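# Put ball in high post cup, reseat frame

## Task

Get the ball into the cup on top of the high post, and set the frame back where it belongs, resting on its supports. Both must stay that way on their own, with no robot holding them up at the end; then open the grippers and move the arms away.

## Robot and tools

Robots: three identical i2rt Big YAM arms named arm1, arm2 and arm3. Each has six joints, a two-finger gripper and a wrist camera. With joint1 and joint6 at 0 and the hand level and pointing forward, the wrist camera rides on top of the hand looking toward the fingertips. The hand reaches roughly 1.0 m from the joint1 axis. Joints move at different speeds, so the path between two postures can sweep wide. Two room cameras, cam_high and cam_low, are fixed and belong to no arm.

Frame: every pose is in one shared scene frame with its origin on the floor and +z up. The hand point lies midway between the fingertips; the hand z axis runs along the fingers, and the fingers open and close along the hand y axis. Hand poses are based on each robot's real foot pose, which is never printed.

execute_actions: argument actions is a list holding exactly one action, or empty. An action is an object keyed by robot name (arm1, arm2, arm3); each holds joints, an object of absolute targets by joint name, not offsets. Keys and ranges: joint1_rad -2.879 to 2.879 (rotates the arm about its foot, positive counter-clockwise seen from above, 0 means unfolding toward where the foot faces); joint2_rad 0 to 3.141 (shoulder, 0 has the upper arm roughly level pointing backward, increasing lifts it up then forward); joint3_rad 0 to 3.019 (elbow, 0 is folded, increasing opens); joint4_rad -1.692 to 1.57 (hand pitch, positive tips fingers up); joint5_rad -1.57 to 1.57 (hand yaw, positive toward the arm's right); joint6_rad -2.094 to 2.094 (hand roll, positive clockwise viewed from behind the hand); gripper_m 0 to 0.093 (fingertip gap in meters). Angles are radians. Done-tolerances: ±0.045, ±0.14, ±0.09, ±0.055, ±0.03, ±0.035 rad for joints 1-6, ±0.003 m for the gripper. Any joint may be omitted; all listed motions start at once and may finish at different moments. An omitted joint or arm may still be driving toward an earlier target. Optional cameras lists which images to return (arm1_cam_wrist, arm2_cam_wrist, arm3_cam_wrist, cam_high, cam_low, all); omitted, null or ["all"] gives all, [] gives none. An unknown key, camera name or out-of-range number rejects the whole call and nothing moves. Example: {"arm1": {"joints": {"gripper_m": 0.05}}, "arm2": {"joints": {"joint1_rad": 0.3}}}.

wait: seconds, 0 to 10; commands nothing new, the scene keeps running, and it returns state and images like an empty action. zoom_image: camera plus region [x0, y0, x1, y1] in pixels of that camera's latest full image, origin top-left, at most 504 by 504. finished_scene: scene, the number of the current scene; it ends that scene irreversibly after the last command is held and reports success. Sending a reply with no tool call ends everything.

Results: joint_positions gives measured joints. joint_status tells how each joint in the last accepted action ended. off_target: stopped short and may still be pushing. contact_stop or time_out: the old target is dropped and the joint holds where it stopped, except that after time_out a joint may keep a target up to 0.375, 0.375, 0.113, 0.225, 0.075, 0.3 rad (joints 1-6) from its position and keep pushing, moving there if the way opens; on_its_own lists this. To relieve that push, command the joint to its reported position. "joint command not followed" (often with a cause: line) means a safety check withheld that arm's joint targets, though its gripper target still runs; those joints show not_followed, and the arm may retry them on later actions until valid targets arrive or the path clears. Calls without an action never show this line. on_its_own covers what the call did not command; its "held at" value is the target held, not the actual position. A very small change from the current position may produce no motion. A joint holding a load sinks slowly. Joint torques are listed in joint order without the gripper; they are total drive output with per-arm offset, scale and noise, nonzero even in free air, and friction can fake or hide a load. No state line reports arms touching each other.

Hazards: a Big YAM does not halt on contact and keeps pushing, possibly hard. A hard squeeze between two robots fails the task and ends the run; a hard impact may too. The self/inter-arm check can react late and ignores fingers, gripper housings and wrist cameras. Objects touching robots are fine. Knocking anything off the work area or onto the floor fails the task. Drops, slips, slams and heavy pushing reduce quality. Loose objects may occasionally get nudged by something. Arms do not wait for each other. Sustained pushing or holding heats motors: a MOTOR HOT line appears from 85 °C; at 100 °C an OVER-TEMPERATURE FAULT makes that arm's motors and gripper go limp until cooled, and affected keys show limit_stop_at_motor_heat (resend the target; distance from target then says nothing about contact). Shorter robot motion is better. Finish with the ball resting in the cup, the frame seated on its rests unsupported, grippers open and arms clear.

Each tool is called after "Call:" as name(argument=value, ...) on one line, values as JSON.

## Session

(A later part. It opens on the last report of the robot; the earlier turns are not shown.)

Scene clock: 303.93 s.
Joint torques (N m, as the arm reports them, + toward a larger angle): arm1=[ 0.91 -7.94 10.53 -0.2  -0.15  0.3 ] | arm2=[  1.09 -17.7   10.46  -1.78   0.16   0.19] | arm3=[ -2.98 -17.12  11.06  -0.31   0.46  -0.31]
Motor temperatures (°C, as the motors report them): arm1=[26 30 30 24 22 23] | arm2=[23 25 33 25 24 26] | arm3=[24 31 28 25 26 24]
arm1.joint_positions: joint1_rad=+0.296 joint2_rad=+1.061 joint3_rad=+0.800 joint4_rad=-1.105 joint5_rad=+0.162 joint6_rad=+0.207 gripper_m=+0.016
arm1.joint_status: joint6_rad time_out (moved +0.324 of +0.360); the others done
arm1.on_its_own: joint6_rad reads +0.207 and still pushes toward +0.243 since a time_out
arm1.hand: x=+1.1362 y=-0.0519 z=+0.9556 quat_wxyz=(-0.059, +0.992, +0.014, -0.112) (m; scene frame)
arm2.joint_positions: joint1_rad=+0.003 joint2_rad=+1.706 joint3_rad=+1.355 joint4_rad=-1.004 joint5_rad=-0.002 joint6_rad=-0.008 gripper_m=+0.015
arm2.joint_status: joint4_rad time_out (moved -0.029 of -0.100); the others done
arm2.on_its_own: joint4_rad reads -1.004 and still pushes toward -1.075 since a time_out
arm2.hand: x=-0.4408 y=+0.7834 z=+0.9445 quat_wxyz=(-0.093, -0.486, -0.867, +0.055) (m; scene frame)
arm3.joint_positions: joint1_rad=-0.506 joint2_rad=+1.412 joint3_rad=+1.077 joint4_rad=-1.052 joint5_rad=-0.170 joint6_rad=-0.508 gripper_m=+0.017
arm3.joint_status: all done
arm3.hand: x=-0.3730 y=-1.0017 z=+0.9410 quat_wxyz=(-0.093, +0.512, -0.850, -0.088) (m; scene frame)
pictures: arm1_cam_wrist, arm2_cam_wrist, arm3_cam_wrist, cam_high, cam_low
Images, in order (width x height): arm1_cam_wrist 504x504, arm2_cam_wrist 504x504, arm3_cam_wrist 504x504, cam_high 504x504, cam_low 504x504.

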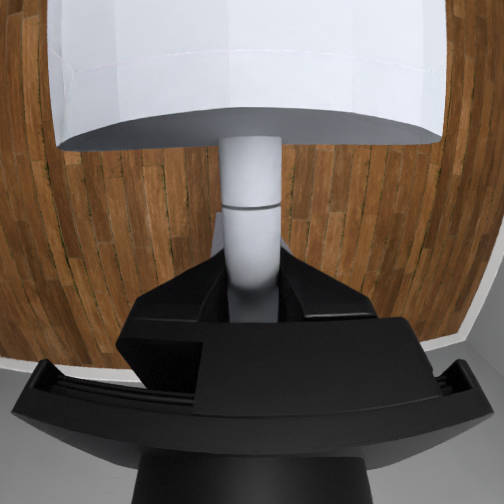

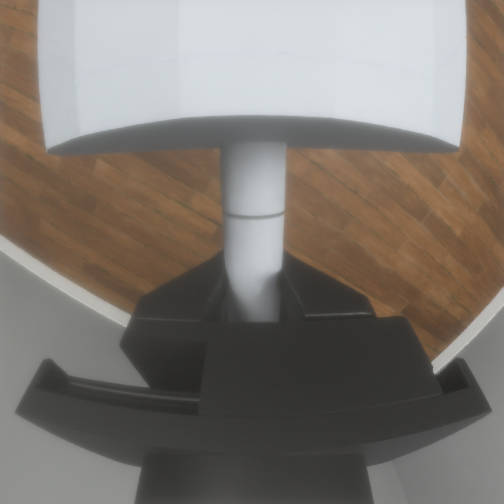

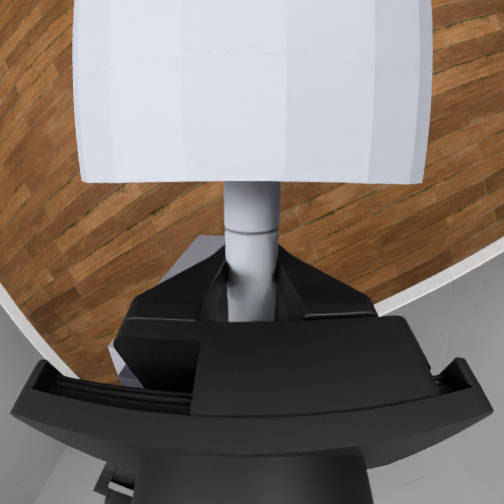

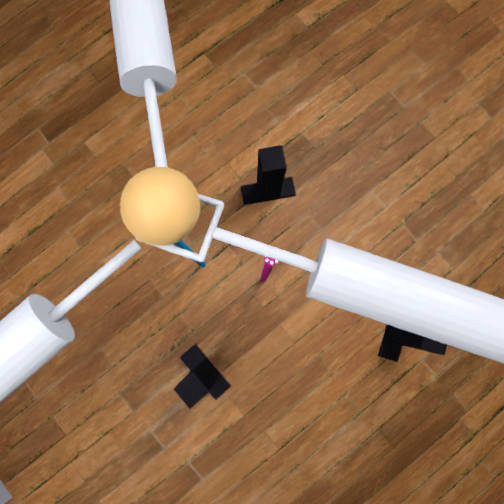

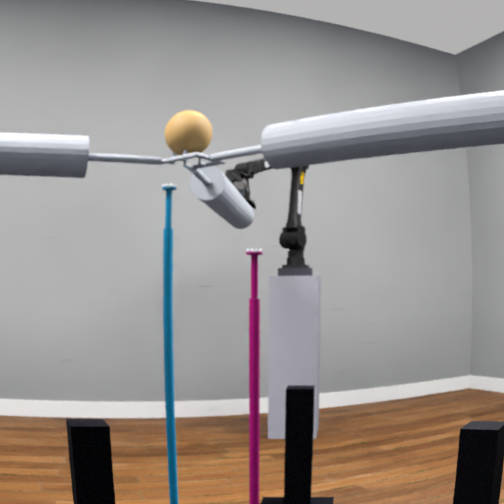

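Call:
execute_actions(actions=[{"arm1":{"joints":{"joint1_rad":0.555,"joint2_rad":1.035,"joint3_rad":0.73,"joint4_rad":-1.105,"joint5_rad":0.195,"joint6_rad":0.465}},"arm2":{"joints":{"joint2_rad":1.83,"joint3_rad":1.538,"joint4_rad":-1.04}},"arm3":{"joints":{"joint1_rad":-0.695,"joint2_rad":1.39,"joint3_rad":1.062,"joint4_rad":-1.06,"joint5_rad":-0.19,"joint6_rad":-0.69}}}], cameras=["cam_high","cam_low"])

Call:
zoom_image(camera="cam_low", region=[110, 90, 250, 230])

Call:
zoom_image(camera="cam_high", region=[60, 120, 240, 300])

Scene clock: 326.57 s.
Joint torques (N m, as the arm reports them, + toward a larger angle): arm1=[ 1.18 -8.52  9.8  -0.48 -0.13  0.24] | arm2=[  1.07 -19.77  10.52  -1.25   0.12   0.19] | arm3=[ -3.2  -14.99  10.48   0.06   0.49  -0.29]
Motor temperatures (°C, as the motors report them): arm1=[26 29 30 24 22 23] | arm2=[23 27 33 25 24 26] | arm3=[24 31 28 25 26 24]
arm1.joint_positions: joint1_rad=+0.525 joint2_rad=+1.061 joint3_rad=+0.738 joint4_rad=-1.080 joint5_rad=+0.206 joint6_rad=+0.433 gripper_m=+0.016
arm1.joint_status: all done
arm1.hand: x=+1.1668 y=-0.1072 z=+0.9324 quat_wxyz=(-0.060, +0.992, +0.015, -0.114) (m; scene frame)
arm2.joint_positions: joint1_rad=+0.002 joint2_rad=+1.863 joint3_rad=+1.521 joint4_rad=-0.984 joint5_rad=+0.000 joint6_rad=-0.008 gripper_m=+0.015
arm2.joint_status: joint4_rad off_target (ended at -0.984, target -1.040); the others done
arm2.on_its_own: joint4_rad reads -0.984 and still pushes toward -1.040 since a time_out
arm2.hand: x=-0.4086 y=+0.7280 z=+0.9263 quat_wxyz=(-0.105, -0.485, -0.866, +0.063) (m; scene frame)
arm3.joint_positions: joint1_rad=-0.662 joint2_rad=+1.412 joint3_rad=+1.060 joint4_rad=-1.042 joint5_rad=-0.205 joint6_rad=-0.659 gripper_m=+0.017
arm3.joint_status: all done
arm3.hand: x=-0.3436 y=-1.0559 z=+0.9357 quat_wxyz=(-0.104, +0.510, -0.849, -0.090) (m; scene frame)
pictures: cam_high, cam_low
Images, in order (width x height): cam_high 504x504, cam_low 504x504.

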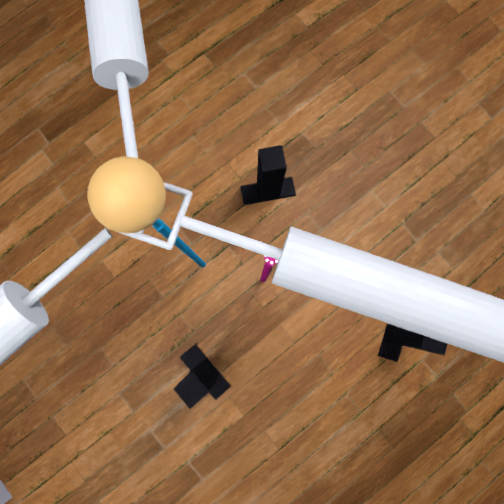

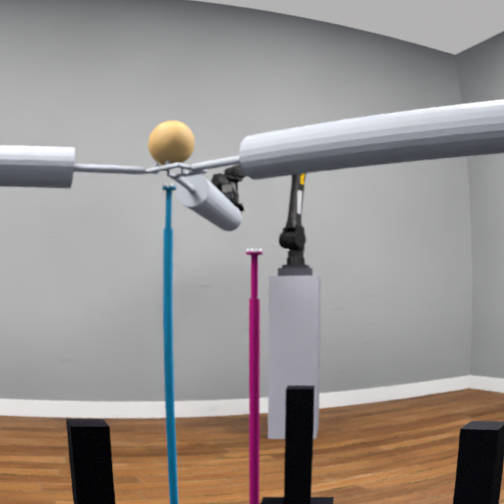

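Region (110, 90, 250, 230) of cam_low's 504x504 image, scaled by 3.600, with more detail than that image has.

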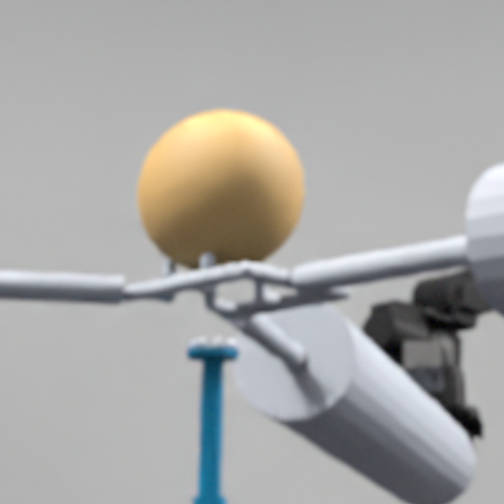

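Region (60, 120, 240, 300) of cam_high's 504x504 image, scaled by 2.800, with more detail than that image has.

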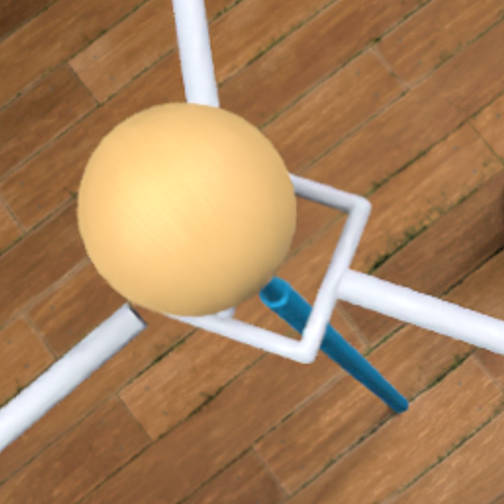

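Call:
execute_actions(actions=[{"arm1":{"joints":{"joint1_rad":0.58,"joint2_rad":1.095,"joint3_rad":0.66,"joint4_rad":-0.97,"joint6_rad":0.48}},"arm2":{"joints":{"joint2_rad":1.895,"joint3_rad":1.515,"joint4_rad":-0.94}},"arm3":{"joints":{"joint1_rad":-0.71,"joint2_rad":1.445,"joint3_rad":0.99,"joint4_rad":-0.935,"joint6_rad":-0.70}}}], cameras=["cam_high","cam_low"])

Call:
zoom_image(camera="cam_low", region=[110, 110, 250, 250])

Call:
zoom_image(camera="cam_high", region=[60, 120, 240, 300])

Scene clock: 343.97 s.
Joint torques (N m, as the arm reports them, + toward a larger angle): arm1=[ 0.37 -8.57  9.2   0.24  0.02  0.15] | arm2=[  1.03 -19.6    8.58   0.4    0.1    0.19] | arm3=[ -2.95 -15.02  10.11   0.6    0.31  -0.25]
Motor temperatures (°C, as the motors report them): arm1=[26 29 29 24 22 23] | arm2=[23 29 34 25 24 26] | arm3=[24 31 28 25 26 24]
arm1.joint_positions: joint1_rad=+0.558 joint2_rad=+1.116 joint3_rad=+0.670 joint4_rad=-0.962 joint5_rad=+0.200 joint6_rad=+0.458 gripper_m=+0.016
arm1.joint_status: all done
arm1.hand: x=+1.1702 y=-0.1177 z=+0.8946 quat_wxyz=(-0.055, +0.992, +0.019, -0.112) (m; scene frame)
arm2.joint_positions: joint1_rad=+0.002 joint2_rad=+1.922 joint3_rad=+1.521 joint4_rad=-0.931 joint5_rad=+0.000 joint6_rad=-0.008 gripper_m=+0.015
arm2.joint_status: all done
arm2.hand: x=-0.4035 y=+0.7192 z=+0.8940 quat_wxyz=(-0.102, -0.486, -0.866, +0.061) (m; scene frame)
arm3.joint_positions: joint1_rad=-0.682 joint2_rad=+1.461 joint3_rad=+0.987 joint4_rad=-0.930 joint5_rad=-0.200 joint6_rad=-0.675 gripper_m=+0.017
arm3.joint_status: all done
arm3.hand: x=-0.3411 y=-1.0648 z=+0.8919 quat_wxyz=(-0.101, +0.508, -0.851, -0.087) (m; scene frame)
pictures: cam_high, cam_low
Images, in order (width x height): cam_high 504x504, cam_low 504x504.

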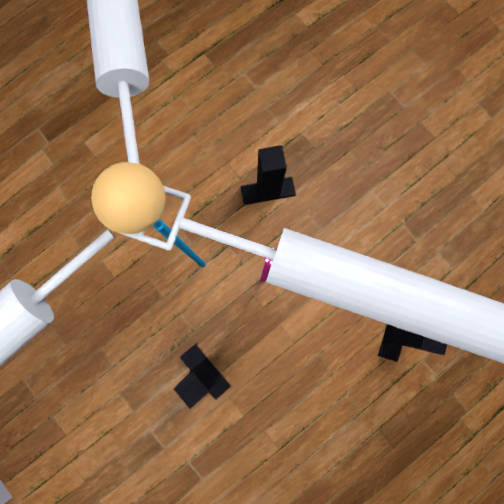

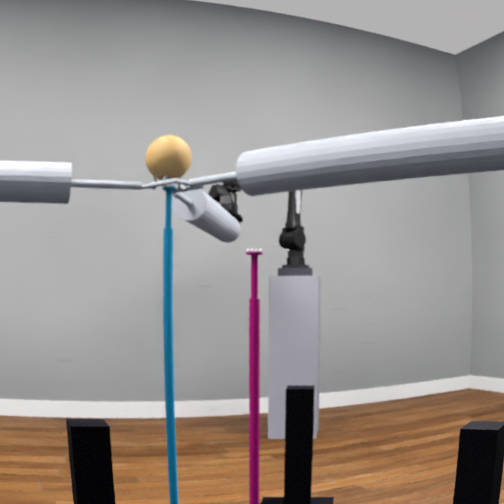

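Region (110, 110, 250, 250) of cam_low's 504x504 image, scaled by 3.600, with more detail than that image has.

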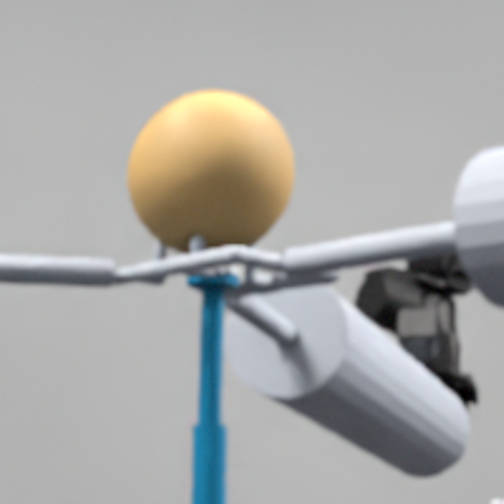

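Region (60, 120, 240, 300) of cam_high's 504x504 image, scaled by 2.800, with more detail than that image has.

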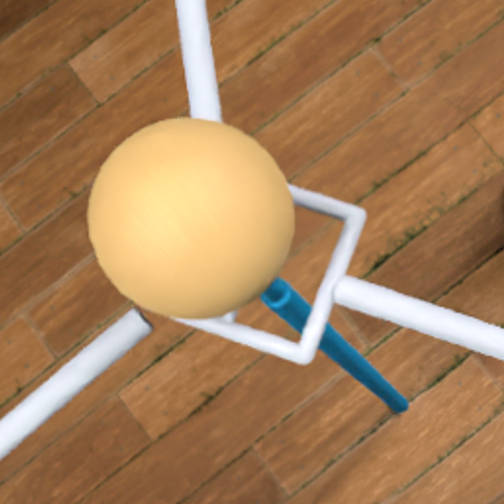

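Call:
execute_actions(actions=[{"arm1":{"joints":{"joint2_rad":1.15,"joint3_rad":0.608,"joint4_rad":-0.865}},"arm2":{"joints":{"joint2_rad":1.932,"joint3_rad":1.49,"joint4_rad":-0.872}},"arm3":{"joints":{"joint2_rad":1.487,"joint3_rad":0.948,"joint4_rad":-0.854}}}], cameras=["cam_low"])

Call:
zoom_image(camera="cam_low", region=[110, 110, 250, 250])

Scene clock: 352.20 s.
Joint torques (N m, as the arm reports them, + toward a larger angle): arm1=[ 0.2  -7.81  8.48  0.56  0.09  0.15] | arm2=[  0.95 -18.13   8.33   1.07   0.13   0.19] | arm3=[ -2.42 -13.76   9.5    0.87   0.31  -0.24]
Motor temperatures (°C, as the motors report them): arm1=[26 29 29 24 22 23] | arm2=[23 29 33 25 24 26] | arm3=[24 30 28 25 26 24]
arm1.joint_positions: joint1_rad=+0.560 joint2_rad=+1.162 joint3_rad=+0.620 joint4_rad=-0.864 joint5_rad=+0.199 joint6_rad=+0.459 gripper_m=+0.016
arm1.joint_status: all done
arm1.hand: x=+1.1708 y=-0.1184 z=+0.8669 quat_wxyz=(-0.054, +0.992, +0.020, -0.113) (m; scene frame)
arm2.joint_positions: joint1_rad=+0.002 joint2_rad=+1.941 joint3_rad=+1.496 joint4_rad=-0.878 joint5_rad=+0.000 joint6_rad=-0.008 gripper_m=+0.015
arm2.joint_status: all done
arm2.hand: x=-0.4026 y=+0.7175 z=+0.8761 quat_wxyz=(-0.107, -0.485, -0.865, +0.064) (m; scene frame)
arm3.joint_positions: joint1_rad=-0.686 joint2_rad=+1.489 joint3_rad=+0.950 joint4_rad=-0.856 joint5_rad=-0.200 joint6_rad=-0.676 gripper_m=+0.017
arm3.joint_status: all done
arm3.hand: x=-0.3398 y=-1.0658 z=+0.8691 quat_wxyz=(-0.105, +0.507, -0.851, -0.086) (m; scene frame)
pictures: cam_low
Images, in order (width x height): cam_low 504x504.

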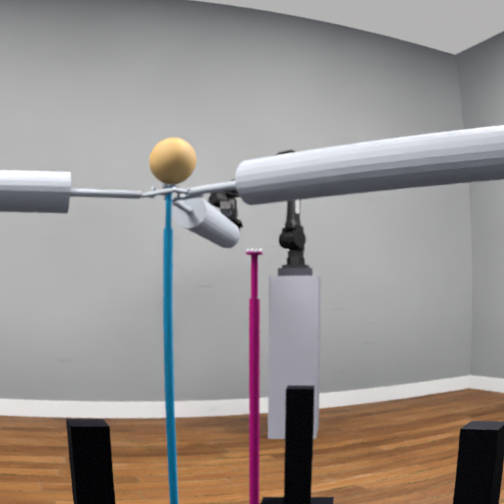

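Region (110, 110, 250, 250) of cam_low's 504x504 image, scaled by 3.600, with more detail than that image has.

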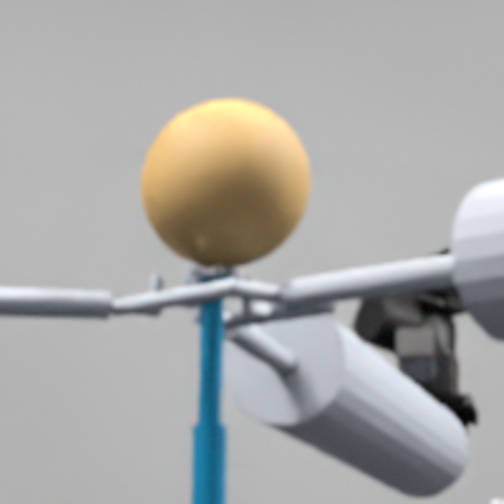

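Call:
execute_actions(actions=[], cameras=["cam_low","cam_high"])

Call:
zoom_image(camera="cam_low", region=[110, 110, 250, 250])

Scene clock: 354.97 s.
Joint torques (N m, as the arm reports them, + toward a larger angle): arm1=[ 0.19 -7.85  8.52  0.49  0.07  0.16] | arm2=[  0.99 -18.85   8.31   1.05   0.11   0.19] | arm3=[ -2.45 -13.92   9.45   0.9    0.31  -0.24]
Motor temperatures (°C, as the motors report them): arm1=[26 29 29 24 22 23] | arm2=[23 29 33 25 24 26] | arm3=[24 30 28 25 26 24]
arm1.joint_positions: joint1_rad=+0.560 joint2_rad=+1.162 joint3_rad=+0.620 joint4_rad=-0.864 joint5_rad=+0.199 joint6_rad=+0.459 gripper_m=+0.016
arm1.joint_status: all done
arm1.hand: x=+1.1708 y=-0.1184 z=+0.8669 quat_wxyz=(-0.054, +0.992, +0.020, -0.113) (m; scene frame)
arm2.joint_positions: joint1_rad=+0.002 joint2_rad=+1.941 joint3_rad=+1.496 joint4_rad=-0.878 joint5_rad=+0.000 joint6_rad=-0.008 gripper_m=+0.015
arm2.joint_status: all done
arm2.hand: x=-0.4026 y=+0.7175 z=+0.8761 quat_wxyz=(-0.107, -0.485, -0.865, +0.064) (m; scene frame)
arm3.joint_positions: joint1_rad=-0.686 joint2_rad=+1.489 joint3_rad=+0.950 joint4_rad=-0.856 joint5_rad=-0.200 joint6_rad=-0.676 gripper_m=+0.017
arm3.joint_status: all done
arm3.hand: x=-0.3398 y=-1.0658 z=+0.8691 quat_wxyz=(-0.105, +0.507, -0.851, -0.086) (m; scene frame)
pictures: cam_high, cam_low
Images, in order (width x height): cam_high 504x504, cam_low 504x504.

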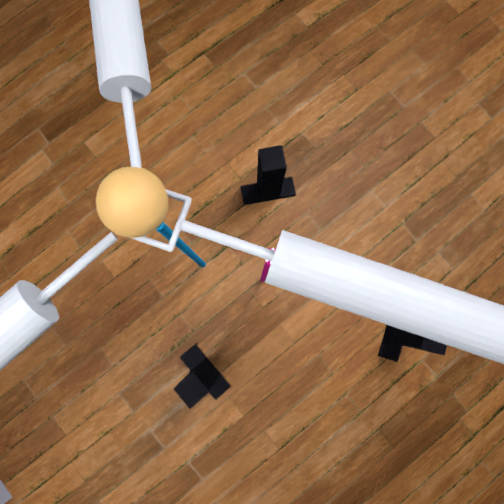

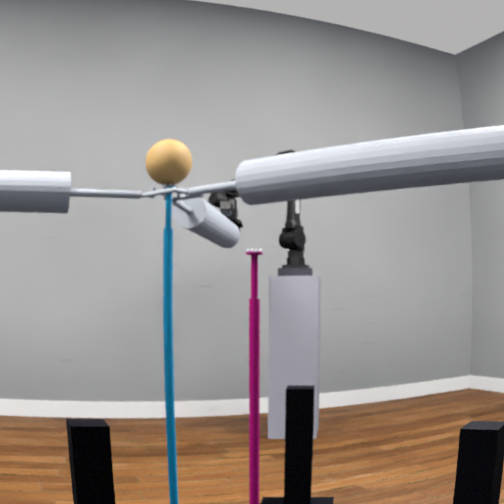

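Region (110, 110, 250, 250) of cam_low's 504x504 image, scaled by 3.600, with more detail than that image has.

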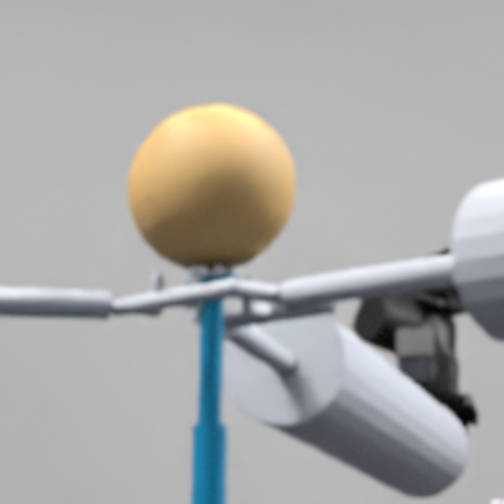

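The ball has settled in the cup. Next I'll lower the fork below it.

Call:
execute_actions(actions=[{"arm1":{"joints":{"joint2_rad":1.255,"joint3_rad":0.55,"joint4_rad":-0.71}},"arm2":{"joints":{"joint2_rad":2.005,"joint3_rad":1.45,"joint4_rad":-0.775}},"arm3":{"joints":{"joint2_rad":1.568,"joint3_rad":0.897,"joint4_rad":-0.733}}}], cameras=["cam_low","cam_high"])

Call:
zoom_image(camera="cam_low", region=[110, 130, 270, 290])

Call:
zoom_image(camera="cam_high", region=[60, 120, 240, 300])

Scene clock: 362.57 s.
Joint torques (N m, as the arm reports them, + toward a larger angle): arm1=[ 0.34 -9.    7.52  0.57  0.23  0.13] | arm2=[  1.01 -20.32   7.77   0.58   0.1    0.2 ] | arm3=[ -1.99 -15.13   8.65   0.79   0.23  -0.2 ]
Motor temperatures (°C, as the motors report them): arm1=[26 29 29 24 22 23] | arm2=[23 29 32 25 24 26] | arm3=[24 30 28 25 26 24]
arm1.joint_positions: joint1_rad=+0.562 joint2_rad=+1.271 joint3_rad=+0.561 joint4_rad=-0.712 joint5_rad=+0.196 joint6_rad=+0.462 gripper_m=+0.016
arm1.joint_status: all done
arm1.hand: x=+1.1717 y=-0.1189 z=+0.8218 quat_wxyz=(-0.055, +0.993, +0.021, -0.106) (m; scene frame)
arm2.joint_positions: joint1_rad=+0.001 joint2_rad=+2.027 joint3_rad=+1.458 joint4_rad=-0.772 joint5_rad=+0.000 joint6_rad=-0.008 gripper_m=+0.015
arm2.joint_status: all done
arm2.hand: x=-0.4033 y=+0.7172 z=+0.8151 quat_wxyz=(-0.098, -0.486, -0.866, +0.059) (m; scene frame)
arm3.joint_positions: joint1_rad=-0.688 joint2_rad=+1.577 joint3_rad=+0.897 joint4_rad=-0.734 joint5_rad=-0.197 joint6_rad=-0.681 gripper_m=+0.017
arm3.joint_status: all done
arm3.hand: x=-0.3402 y=-1.0676 z=+0.8198 quat_wxyz=(-0.096, +0.508, -0.852, -0.086) (m; scene frame)
pictures: cam_high, cam_low
Images, in order (width x height): cam_high 504x504, cam_low 504x504.

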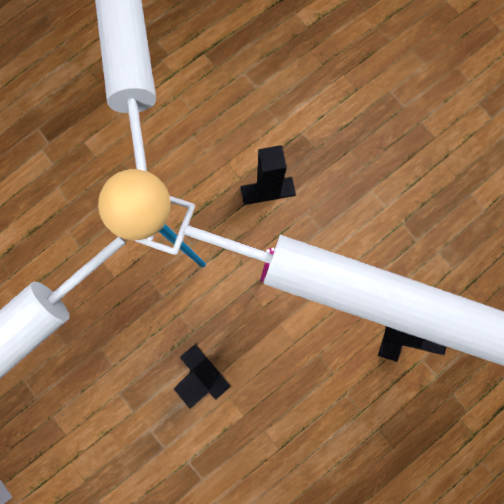

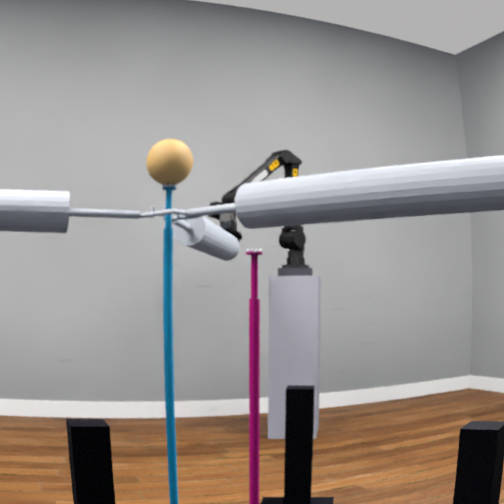

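Region (110, 130, 270, 290) of cam_low's 504x504 image, scaled by 3.150, with more detail than that image has.

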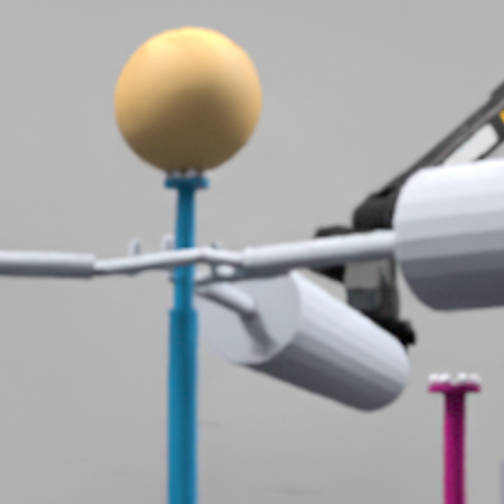

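Region (60, 120, 240, 300) of cam_high's 504x504 image, scaled by 2.800, with more detail than that image has.

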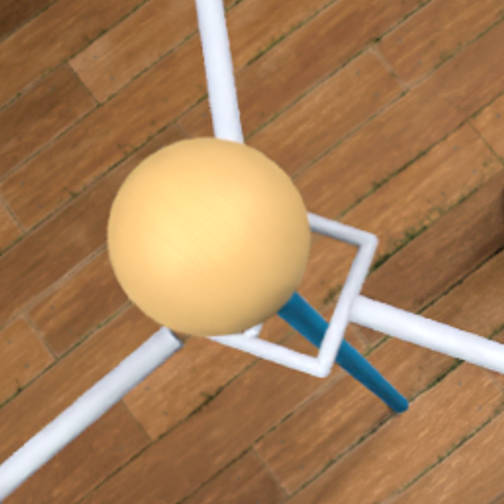

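Call:
execute_actions(actions=[{"arm1":{"joints":{"joint1_rad":0.268,"joint2_rad":1.27,"joint3_rad":0.595,"joint4_rad":-0.672,"joint5_rad":0.158,"joint6_rad":0.178}},"arm2":{"joints":{"joint2_rad":1.82,"joint3_rad":1.19,"joint4_rad":-0.695}},"arm3":{"joints":{"joint1_rad":-0.49,"joint2_rad":1.54,"joint3_rad":0.892,"joint4_rad":-0.723,"joint5_rad":-0.168,"joint6_rad":-0.485}}}], cameras=["cam_low","cam_high"])

Scene clock: 383.13 s.
Joint torques (N m, as the arm reports them, + toward a larger angle): arm1=[-2.45 -8.04 10.56  0.03  0.35 -0.17] | arm2=[  0.92 -17.57   7.46   0.97   0.19   0.21] | arm3=[ -0.47 -16.69   9.44   0.17  -0.16  -0.03]
Motor temperatures (°C, as the motors report them): arm1=[26 28 28 24 22 23] | arm2=[23 30 32 25 24 26] | arm3=[24 30 27 25 26 24]
arm1.joint_positions: joint1_rad=+0.287 joint2_rad=+1.272 joint3_rad=+0.574 joint4_rad=-0.658 joint5_rad=+0.153 joint6_rad=+0.185 gripper_m=+0.016
arm1.joint_status: all done
arm1.hand: x=+1.1326 y=-0.0507 z=+0.8271 quat_wxyz=(-0.056, +0.992, +0.020, -0.115) (m; scene frame)
arm2.joint_positions: joint1_rad=+0.005 joint2_rad=+1.840 joint3_rad=+1.192 joint4_rad=-0.698 joint5_rad=-0.002 joint6_rad=-0.007 gripper_m=+0.015
arm2.joint_status: all done
arm2.hand: x=-0.4423 y=+0.7870 z=+0.8269 quat_wxyz=(-0.097, -0.485, -0.867, +0.057) (m; scene frame)
arm3.joint_positions: joint1_rad=-0.488 joint2_rad=+1.567 joint3_rad=+0.886 joint4_rad=-0.707 joint5_rad=-0.165 joint6_rad=-0.483 gripper_m=+0.017
arm3.joint_status: all done
arm3.hand: x=-0.3806 y=-0.9980 z=+0.8204 quat_wxyz=(-0.091, +0.509, -0.852, -0.087) (m; scene frame)
pictures: cam_high, cam_low
Images, in order (width x height): cam_high 504x504, cam_low 504x504.

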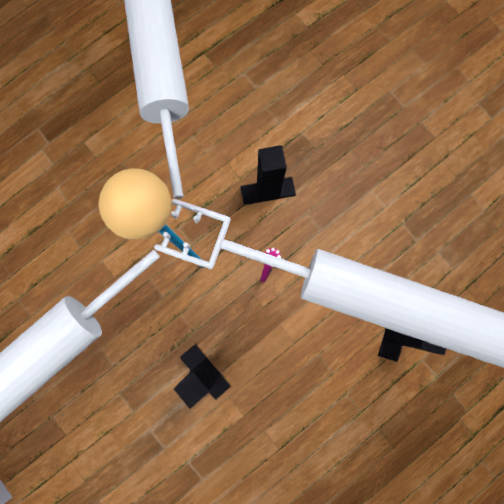

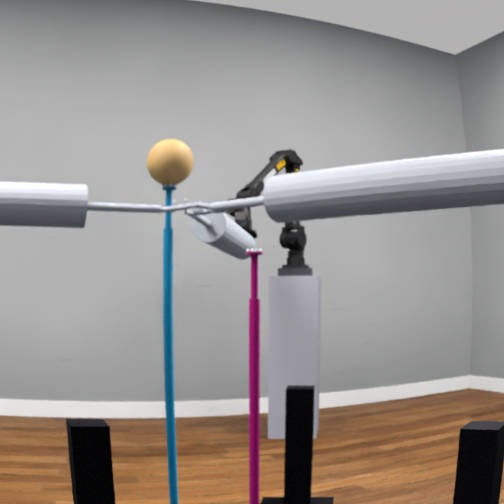

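Call:
execute_actions(actions=[{"arm1":{"joints":{"joint1_rad":-0.04,"joint2_rad":1.385,"joint3_rad":0.705,"joint4_rad":-0.635,"joint5_rad":0.087,"joint6_rad":-0.125}},"arm2":{"joints":{"joint2_rad":1.612,"joint3_rad":0.887,"joint4_rad":-0.615}},"arm3":{"joints":{"joint1_rad":-0.248,"joint2_rad":1.575,"joint3_rad":0.95,"joint4_rad":-0.69,"joint5_rad":-0.11,"joint6_rad":-0.245}}}], cameras=[])

Call:
execute_actions(actions=[{"arm1":{"joints":{"joint1_rad":-0.257,"joint2_rad":1.565,"joint3_rad":0.91,"joint4_rad":-0.655,"joint5_rad":0.034,"joint6_rad":-0.342}},"arm2":{"joints":{"joint2_rad":1.365,"joint3_rad":0.595,"joint4_rad":-0.60}},"arm3":{"joints":{"joint1_rad":-0.01,"joint2_rad":1.665,"joint3_rad":1.068,"joint4_rad":-0.695,"joint5_rad":-0.048,"joint6_rad":-0.008}}}], cameras=[])

Call:
execute_actions(actions=[{"arm1":{"joints":{"joint1_rad":-0.39,"joint2_rad":1.735,"joint3_rad":1.14,"joint4_rad":-0.72,"joint5_rad":0.0,"joint6_rad":-0.475}},"arm2":{"joints":{"joint2_rad":1.06,"joint3_rad":0.362,"joint4_rad":-0.718}},"arm3":{"joints":{"joint1_rad":0.156,"joint2_rad":1.775,"joint3_rad":1.226,"joint4_rad":-0.75,"joint5_rad":0.0,"joint6_rad":0.158}}}])

Scene clock: 399.53 s.
Joint torques (N m, as the arm reports them, + toward a larger angle): arm1=[ -2.49 -11.6   10.52   0.2    0.38  -0.15] | arm2=[  0.5  -13.4    6.91   1.16   0.07   0.19] | arm3=[ -0.65 -13.99  11.14   0.64  -0.02  -0.05]
Motor temperatures (°C, as the motors report them): arm1=[26 28 29 24 23 23] | arm2=[23 30 32 25 24 26] | arm3=[24 31 28 25 26 24]
arm1.joint_positions: joint1_rad=-0.022 joint2_rad=+1.399 joint3_rad=+0.685 joint4_rad=-0.624 joint5_rad=+0.078 joint6_rad=-0.115 gripper_m=+0.016
arm1.joint_status: all done
arm1.hand: x=+1.0822 y=+0.0388 z=+0.8250 quat_wxyz=(-0.053, +0.993, +0.019, -0.107) (m; scene frame)
arm2.joint_positions: joint1_rad=+0.005 joint2_rad=+1.628 joint3_rad=+0.890 joint4_rad=-0.625 joint5_rad=+0.000 joint6_rad=-0.007 gripper_m=+0.015
arm2.joint_status: all done
arm2.hand: x=-0.4956 y=+0.8748 z=+0.8268 quat_wxyz=(-0.089, -0.486, -0.868, +0.054) (m; scene frame)
arm3.joint_positions: joint1_rad=-0.245 joint2_rad=+1.569 joint3_rad=+0.930 joint4_rad=-0.681 joint5_rad=-0.109 joint6_rad=-0.244 gripper_m=+0.017
arm3.joint_status: all done
arm3.hand: x=-0.4276 y=-0.9099 z=+0.8351 quat_wxyz=(-0.108, +0.508, -0.850, -0.088) (m; scene frame)
pictures: none
No camera images: the call's "cameras" was empty. Leave "cameras" out to get every camera's image.

Scene clock: 400.53 s.
Joint torques (N m, as the arm reports them, + toward a larger angle): arm1=[ -2.68 -15.32  10.92   0.15   0.3   -0.21] | arm2=[ 0.67 -9.67  6.86  0.7   0.05  0.18] | arm3=[ -1.14 -17.83  11.18   0.6    0.01  -0.03]
Motor temperatures (°C, as the motors report them): arm1=[26 28 30 24 23 23] | arm2=[23 30 32 25 24 26] | arm3=[24 31 28 25 26 24]
arm1.joint_positions: joint1_rad=-0.238 joint2_rad=+1.579 joint3_rad=+0.888 joint4_rad=-0.642 joint5_rad=+0.027 joint6_rad=-0.327 gripper_m=+0.016
arm1.joint_status: all done
arm1.hand: x=+1.0241 y=+0.1293 z=+0.8248 quat_wxyz=(-0.052, +0.993, +0.021, -0.103) (m; scene frame)
arm2.joint_positions: joint1_rad=+0.004 joint2_rad=+1.382 joint3_rad=+0.598 joint4_rad=-0.601 joint5_rad=+0.001 joint6_rad=-0.007 gripper_m=+0.015
arm2.joint_status: all done
arm2.hand: x=-0.5535 y=+0.9699 z=+0.8234 quat_wxyz=(-0.079, -0.487, -0.869, +0.049) (m; scene frame)
arm3.joint_positions: joint1_rad=-0.006 joint2_rad=+1.676 joint3_rad=+1.048 joint4_rad=-0.687 joint5_rad=-0.046 joint6_rad=-0.010 gripper_m=+0.017
arm3.joint_status: all done
arm3.hand: x=-0.4868 y=-0.8159 z=+0.8291 quat_wxyz=(-0.103, +0.508, -0.851, -0.084) (m; scene frame)
pictures: none
No camera images: the call's "cameras" was empty. Leave "cameras" out to get every camera's image.

Scene clock: 401.53 s.
Joint torques (N m, as the arm reports them, + toward a larger angle): arm1=[ -2.62 -19.44  11.58  -0.3    0.22  -0.22] | arm2=[ 0.96 -4.62  6.98 -0.09 -0.05  0.18] | arm3=[ -0.81 -19.68  10.75   0.02   0.06   0.  ]
Motor temperatures (°C, as the motors report them): arm1=[26 28 30 24 22 23] | arm2=[23 30 32 25 24 26] | arm3=[24 31 28 25 26 24]
arm1.joint_positions: joint1_rad=-0.374 joint2_rad=+1.750 joint3_rad=+1.112 joint4_rad=-0.697 joint5_rad=-0.006 joint6_rad=-0.458 gripper_m=+0.016
arm1.joint_status: all done
arm1.hand: x=+0.9742 y=+0.2113 z=+0.8235 quat_wxyz=(-0.051, +0.993, +0.020, -0.102) (m; scene frame)
arm2.joint_positions: joint1_rad=+0.004 joint2_rad=+1.068 joint3_rad=+0.372 joint4_rad=-0.698 joint5_rad=+0.003 joint6_rad=-0.007 gripper_m=+0.015
arm2.joint_status: all done
arm2.hand: x=-0.6045 y=+1.0535 z=+0.8278 quat_wxyz=(-0.075, -0.487, -0.869, +0.048) (m; scene frame)
arm3.joint_positions: joint1_rad=+0.161 joint2_rad=+1.781 joint3_rad=+1.214 joint4_rad=-0.725 joint5_rad=+0.002 joint6_rad=+0.154 gripper_m=+0.017
arm3.joint_status: all done
arm3.hand: x=-0.5363 y=-0.7316 z=+0.8365 quat_wxyz=(-0.112, +0.506, -0.851, -0.089) (m; scene frame)
pictures: arm1_cam_wrist, arm2_cam_wrist, arm3_cam_wrist, cam_high, cam_low
Images, in order (width x height): arm1_cam_wrist 504x504, arm2_cam_wrist 504x504, arm3_cam_wrist 504x504, cam_high 504x504, cam_low 504x504.

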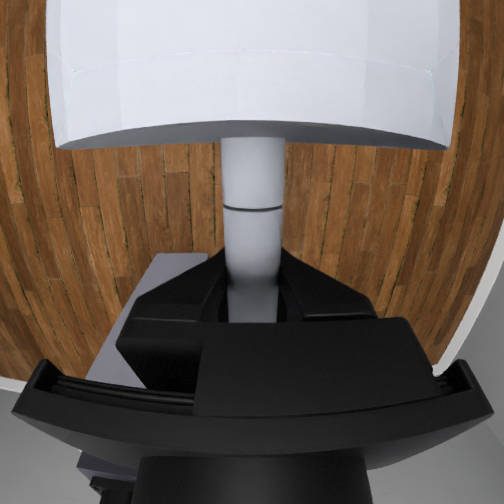

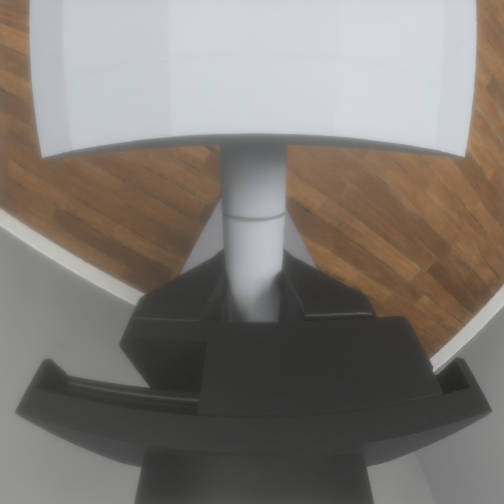

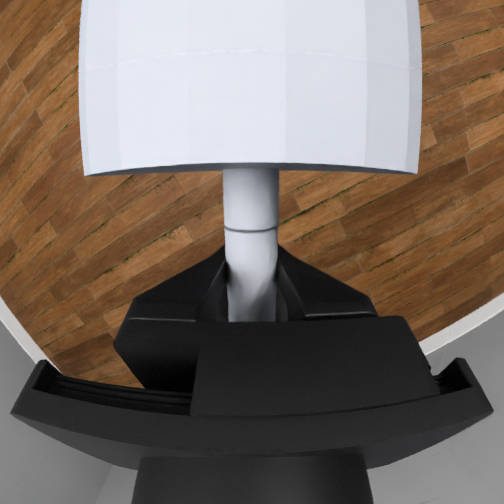

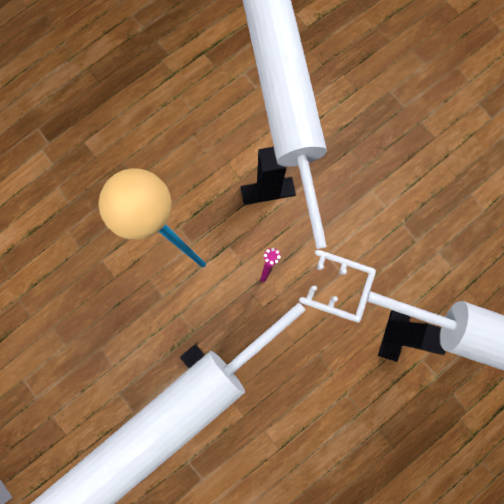

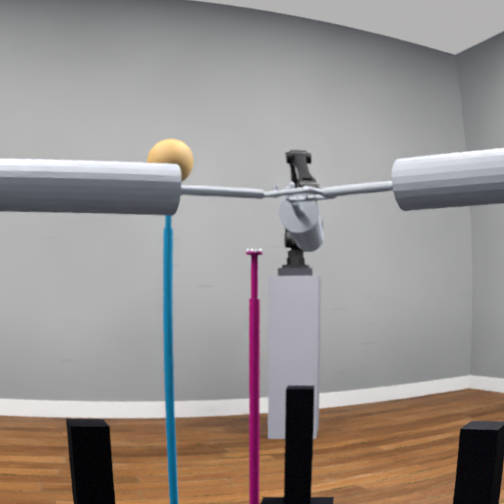

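Call:
execute_actions(actions=[{"arm1":{"joints":{"joint2_rad":1.92,"joint3_rad":1.07,"joint4_rad":-0.475}},"arm2":{"joints":{"joint2_rad":1.50,"joint3_rad":0.268,"joint4_rad":-0.205}},"arm3":{"joints":{"joint2_rad":1.955,"joint3_rad":1.152,"joint4_rad":-0.515}}}], cameras=[])

Call:
execute_actions(actions=[{"arm1":{"joints":{"joint2_rad":2.198,"joint3_rad":1.10,"joint4_rad":-0.22}},"arm2":{"joints":{"joint2_rad":2.183,"joint3_rad":0.35,"joint4_rad":0.405}},"arm3":{"joints":{"joint2_rad":2.212,"joint3_rad":1.175,"joint4_rad":-0.27}}}], cameras=[])

Call:
execute_actions(actions=[{"arm1":{"joints":{"joint2_rad":2.505,"joint3_rad":1.22,"joint4_rad":-0.035}},"arm2":{"joints":{"joint2_rad":2.676,"joint3_rad":0.572,"joint4_rad":0.675}},"arm3":{"joints":{"joint2_rad":2.507,"joint3_rad":1.287,"joint4_rad":-0.09}}}])

Scene clock: 414.00 s.
Joint torques (N m, as the arm reports them, + toward a larger angle): arm1=[ -2.38 -21.51   6.94   0.74   0.15  -0.15] | arm2=[ 0.77 -6.05  2.68  0.89 -0.1   0.17] | arm3=[ -0.62 -22.34   6.97   0.74   0.16  -0.02]
Motor temperatures (°C, as the motors report them): arm1=[26 29 30 24 22 23] | arm2=[23 28 31 25 24 26] | arm3=[24 31 28 25 26 24]
arm1.joint_positions: joint1_rad=-0.380 joint2_rad=+1.948 joint3_rad=+1.076 joint4_rad=-0.478 joint5_rad=-0.004 joint6_rad=-0.465 gripper_m=+0.016
arm1.joint_status: all done
arm1.hand: x=+0.9736 y=+0.2170 z=+0.7240 quat_wxyz=(-0.050, +0.994, +0.020, -0.095) (m; scene frame)
arm2.joint_positions: joint1_rad=+0.002 joint2_rad=+1.496 joint3_rad=+0.281 joint4_rad=-0.213 joint5_rad=+0.005 joint6_rad=-0.007 gripper_m=+0.015
arm2.joint_status: all done
arm2.hand: x=-0.6086 y=+1.0582 z=+0.7314 quat_wxyz=(-0.060, -0.489, -0.870, +0.040) (m; scene frame)
arm3.joint_positions: joint1_rad=+0.160 joint2_rad=+1.975 joint3_rad=+1.163 joint4_rad=-0.507 joint5_rad=-0.002 joint6_rad=+0.156 gripper_m=+0.017
arm3.joint_status: all done
arm3.hand: x=-0.5357 y=-0.7312 z=+0.7278 quat_wxyz=(-0.100, +0.505, -0.853, -0.081) (m; scene frame)
pictures: none
No camera images: the call's "cameras" was empty. Leave "cameras" out to get every camera's image.

Scene clock: 415.30 s.
Joint torques (N m, as the arm reports them, + toward a larger angle): arm1=[ -2.67 -22.15   6.96   0.61   0.17  -0.11] | arm2=[ 0.82 -8.99 -1.85  1.01  0.09  0.18] | arm3=[  0.46 -22.88   7.09   1.     0.15   0.12]
Motor temperatures (°C, as the motors report them): arm1=[26 29 30 24 22 23] | arm2=[23 28 31 25 24 26] | arm3=[24 31 28 25 26 24]
arm1.joint_positions: joint1_rad=-0.372 joint2_rad=+2.217 joint3_rad=+1.080 joint4_rad=-0.220 joint5_rad=-0.004 joint6_rad=-0.470 gripper_m=+0.016
arm1.joint_status: all done
arm1.hand: x=+0.9799 y=+0.2111 z=+0.6038 quat_wxyz=(-0.048, +0.994, +0.027, -0.092) (m; scene frame)
arm2.joint_positions: joint1_rad=+0.002 joint2_rad=+2.171 joint3_rad=+0.354 joint4_rad=+0.396 joint5_rad=+0.000 joint6_rad=-0.007 gripper_m=+0.015
arm2.joint_status: all done
arm2.hand: x=-0.6051 y=+1.0530 z=+0.6105 quat_wxyz=(-0.064, -0.488, -0.869, +0.039) (m; scene frame)
arm3.joint_positions: joint1_rad=+0.145 joint2_rad=+2.227 joint3_rad=+1.164 joint4_rad=-0.271 joint5_rad=-0.001 joint6_rad=+0.140 gripper_m=+0.017
arm3.joint_status: all done
arm3.hand: x=-0.5297 y=-0.7404 z=+0.6073 quat_wxyz=(-0.095, +0.507, -0.854, -0.075) (m; scene frame)
pictures: none
No camera images: the call's "cameras" was empty. Leave "cameras" out to get every camera's image.

Scene clock: 416.47 s.
Joint torques (N m, as the arm reports them, + toward a larger angle): arm1=[ -2.77 -23.12   4.42   0.78   0.15  -0.12] | arm2=[  0.8  -10.31  -4.08   1.11   0.11   0.18] | arm3=[  0.53 -23.73   5.71   1.03   0.1    0.15]
Motor temperatures (°C, as the motors report them): arm1=[26 29 30 24 22 23] | arm2=[23 28 31 25 24 26] | arm3=[24 31 28 25 26 24]
arm1.joint_positions: joint1_rad=-0.371 joint2_rad=+2.524 joint3_rad=+1.207 joint4_rad=-0.039 joint5_rad=-0.004 joint6_rad=-0.471 gripper_m=+0.016
arm1.joint_status: all done
arm1.hand: x=+0.9797 y=+0.2125 z=+0.4832 quat_wxyz=(-0.049, +0.994, +0.028, -0.092) (m; scene frame)
arm2.joint_positions: joint1_rad=+0.002 joint2_rad=+2.664 joint3_rad=+0.573 joint4_rad=+0.661 joint5_rad=+0.000 joint6_rad=-0.007 gripper_m=+0.015
arm2.joint_status: all done
arm2.hand: x=-0.6065 y=+1.0539 z=+0.4889 quat_wxyz=(-0.060, -0.488, -0.870, +0.037) (m; scene frame)
arm3.joint_positions: joint1_rad=+0.146 joint2_rad=+2.516 joint3_rad=+1.273 joint4_rad=-0.092 joint5_rad=+0.000 joint6_rad=+0.138 gripper_m=+0.017
arm3.joint_status: all done
arm3.hand: x=-0.5295 y=-0.7406 z=+0.4877 quat_wxyz=(-0.096, +0.507, -0.853, -0.074) (m; scene frame)
pictures: arm1_cam_wrist, arm2_cam_wrist, arm3_cam_wrist, cam_high, cam_low
Images, in order (width x height): arm1_cam_wrist 504x504, arm2_cam_wrist 504x504, arm3_cam_wrist 504x504, cam_high 504x504, cam_low 504x504.

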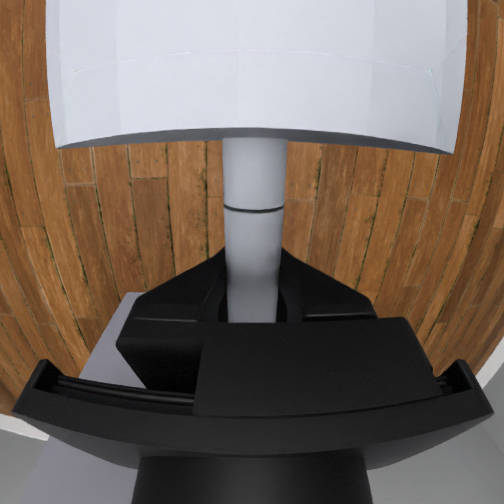

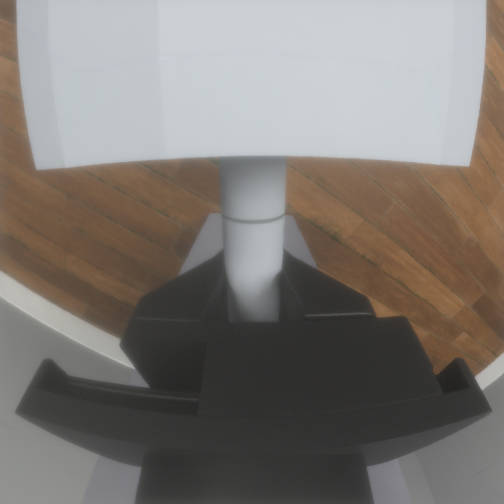

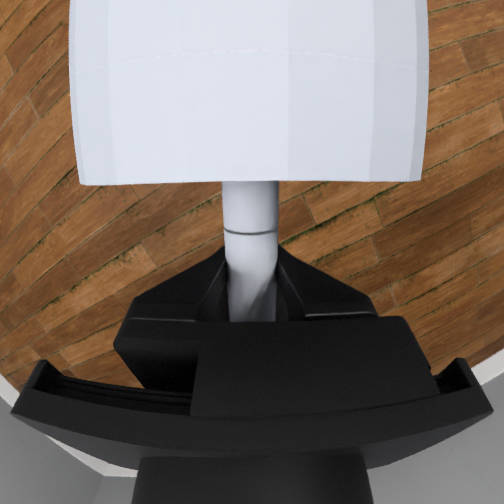

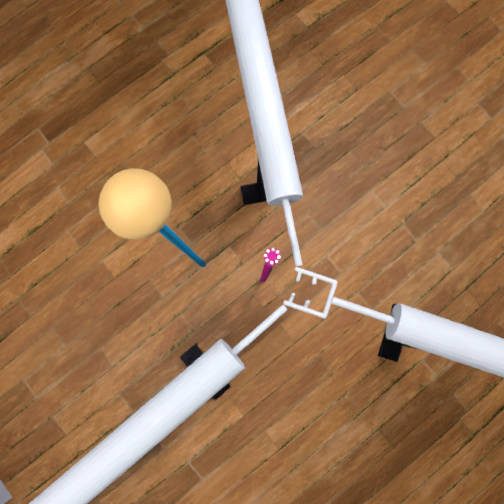

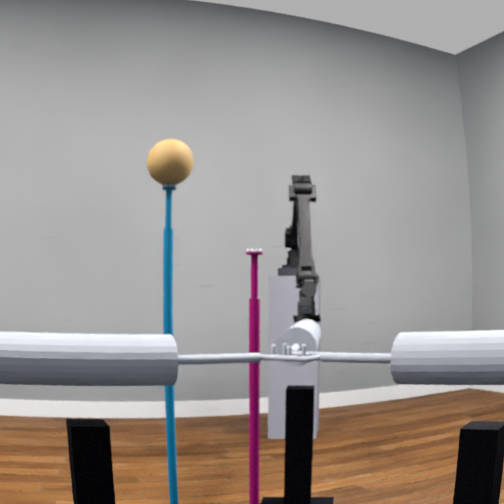

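Call:
execute_actions(actions=[{"arm1":{"joints":{"joint1_rad":-0.40,"joint2_rad":2.665,"joint3_rad":1.322,"joint4_rad":0.03}},"arm2":{"joints":{"joint2_rad":2.885,"joint3_rad":0.72,"joint4_rad":0.705}},"arm3":{"joints":{"joint1_rad":0.165,"joint2_rad":2.667,"joint3_rad":1.387,"joint4_rad":-0.025,"joint6_rad":0.17}}}], cameras=[])

Call:
execute_actions(actions=[{"arm1":{"joints":{"joint2_rad":2.715,"joint3_rad":1.35,"joint4_rad":0.04}},"arm2":{"joints":{"joint2_rad":2.93,"joint3_rad":0.76,"joint4_rad":0.705}},"arm3":{"joints":{"joint2_rad":2.715,"joint3_rad":1.415,"joint4_rad":-0.015}}}], cameras=["cam_high","cam_low"])

Scene clock: 427.97 s.
Joint torques (N m, as the arm reports them, + toward a larger angle): arm1=[ -2.14 -22.62   3.51   0.85   0.41  -0.09] | arm2=[  1.11 -10.55  -5.14   0.98   0.09   0.19] | arm3=[  0.35 -23.45   4.89   1.39  -0.11   0.19]
Motor temperatures (°C, as the motors report them): arm1=[26 30 29 24 22 23] | arm2=[23 28 30 25 24 26] | arm3=[24 32 27 25 26 24]
arm1.joint_positions: joint1_rad=-0.386 joint2_rad=+2.679 joint3_rad=+1.315 joint4_rad=+0.025 joint5_rad=-0.012 joint6_rad=-0.471 gripper_m=+0.016
arm1.joint_status: all done
arm1.hand: x=+0.9764 y=+0.2219 z=+0.4242 quat_wxyz=(-0.049, +0.994, +0.021, -0.101) (m; scene frame)
arm2.joint_positions: joint1_rad=+0.002 joint2_rad=+2.877 joint3_rad=+0.727 joint4_rad=+0.695 joint5_rad=+0.000 joint6_rad=-0.007 gripper_m=+0.015
arm2.joint_status: all done
arm2.hand: x=-0.6117 y=+1.0619 z=+0.4197 quat_wxyz=(-0.049, -0.489, -0.870, +0.031) (m; scene frame)
arm3.joint_positions: joint1_rad=+0.154 joint2_rad=+2.668 joint3_rad=+1.377 joint4_rad=-0.035 joint5_rad=+0.006 joint6_rad=+0.146 gripper_m=+0.017
arm3.joint_status: all done
arm3.hand: x=-0.5306 y=-0.7336 z=+0.4281 quat_wxyz=(-0.100, +0.507, -0.853, -0.075) (m; scene frame)
pictures: none
No camera images: the call's "cameras" was empty. Leave "cameras" out to get every camera's image.

Scene clock: 428.63 s.
Joint torques (N m, as the arm reports them, + toward a larger angle): arm1=[ -1.5  -21.63   3.85   0.97   0.32  -0.09] | arm2=[  0.8  -10.29  -4.68   0.9    0.09   0.19] | arm3=[  0.8  -22.02   5.2    1.55  -0.08   0.19]
Motor temperatures (°C, as the motors report them): arm1=[26 30 29 24 22 23] | arm2=[23 28 30 25 24 26] | arm3=[24 32 27 25 26 24]
arm1.joint_positions: joint1_rad=-0.386 joint2_rad=+2.712 joint3_rad=+1.340 joint4_rad=+0.032 joint5_rad=-0.009 joint6_rad=-0.471 gripper_m=+0.016
arm1.joint_status: all done
arm1.hand: x=+0.9760 y=+0.2229 z=+0.4116 quat_wxyz=(-0.051, +0.993, +0.021, -0.100) (m; scene frame)
arm2.joint_positions: joint1_rad=+0.002 joint2_rad=+2.917 joint3_rad=+0.763 joint4_rad=+0.696 joint5_rad=+0.000 joint6_rad=-0.007 gripper_m=+0.015
arm2.joint_status: all done
arm2.hand: x=-0.6124 y=+1.0629 z=+0.4051 quat_wxyz=(-0.048, -0.489, -0.871, +0.030) (m; scene frame)
arm3.joint_positions: joint1_rad=+0.154 joint2_rad=+2.699 joint3_rad=+1.401 joint4_rad=-0.030 joint5_rad=+0.004 joint6_rad=+0.146 gripper_m=+0.017
arm3.joint_status: all done
arm3.hand: x=-0.5309 y=-0.7332 z=+0.4157 quat_wxyz=(-0.099, +0.507, -0.853, -0.075) (m; scene frame)
pictures: cam_high, cam_low
Images, in order (width x height): cam_high 504x504, cam_low 504x504.

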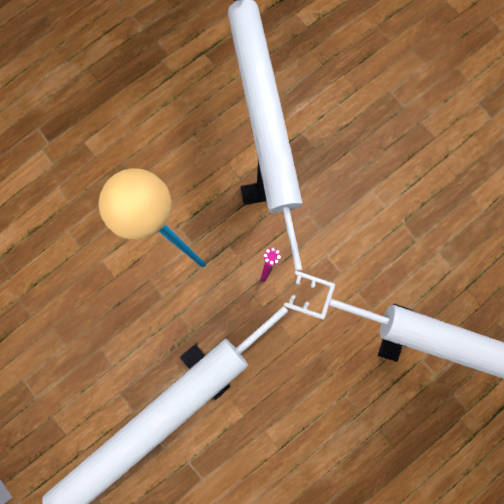

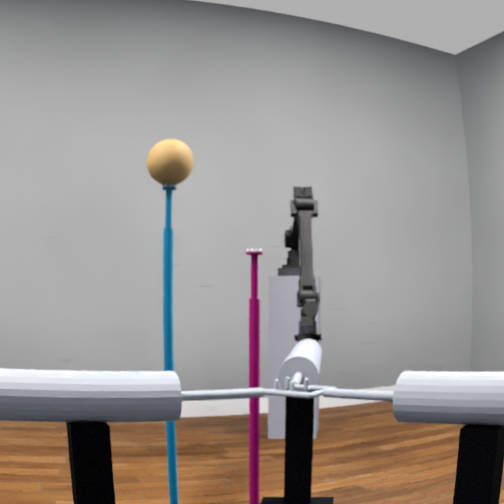

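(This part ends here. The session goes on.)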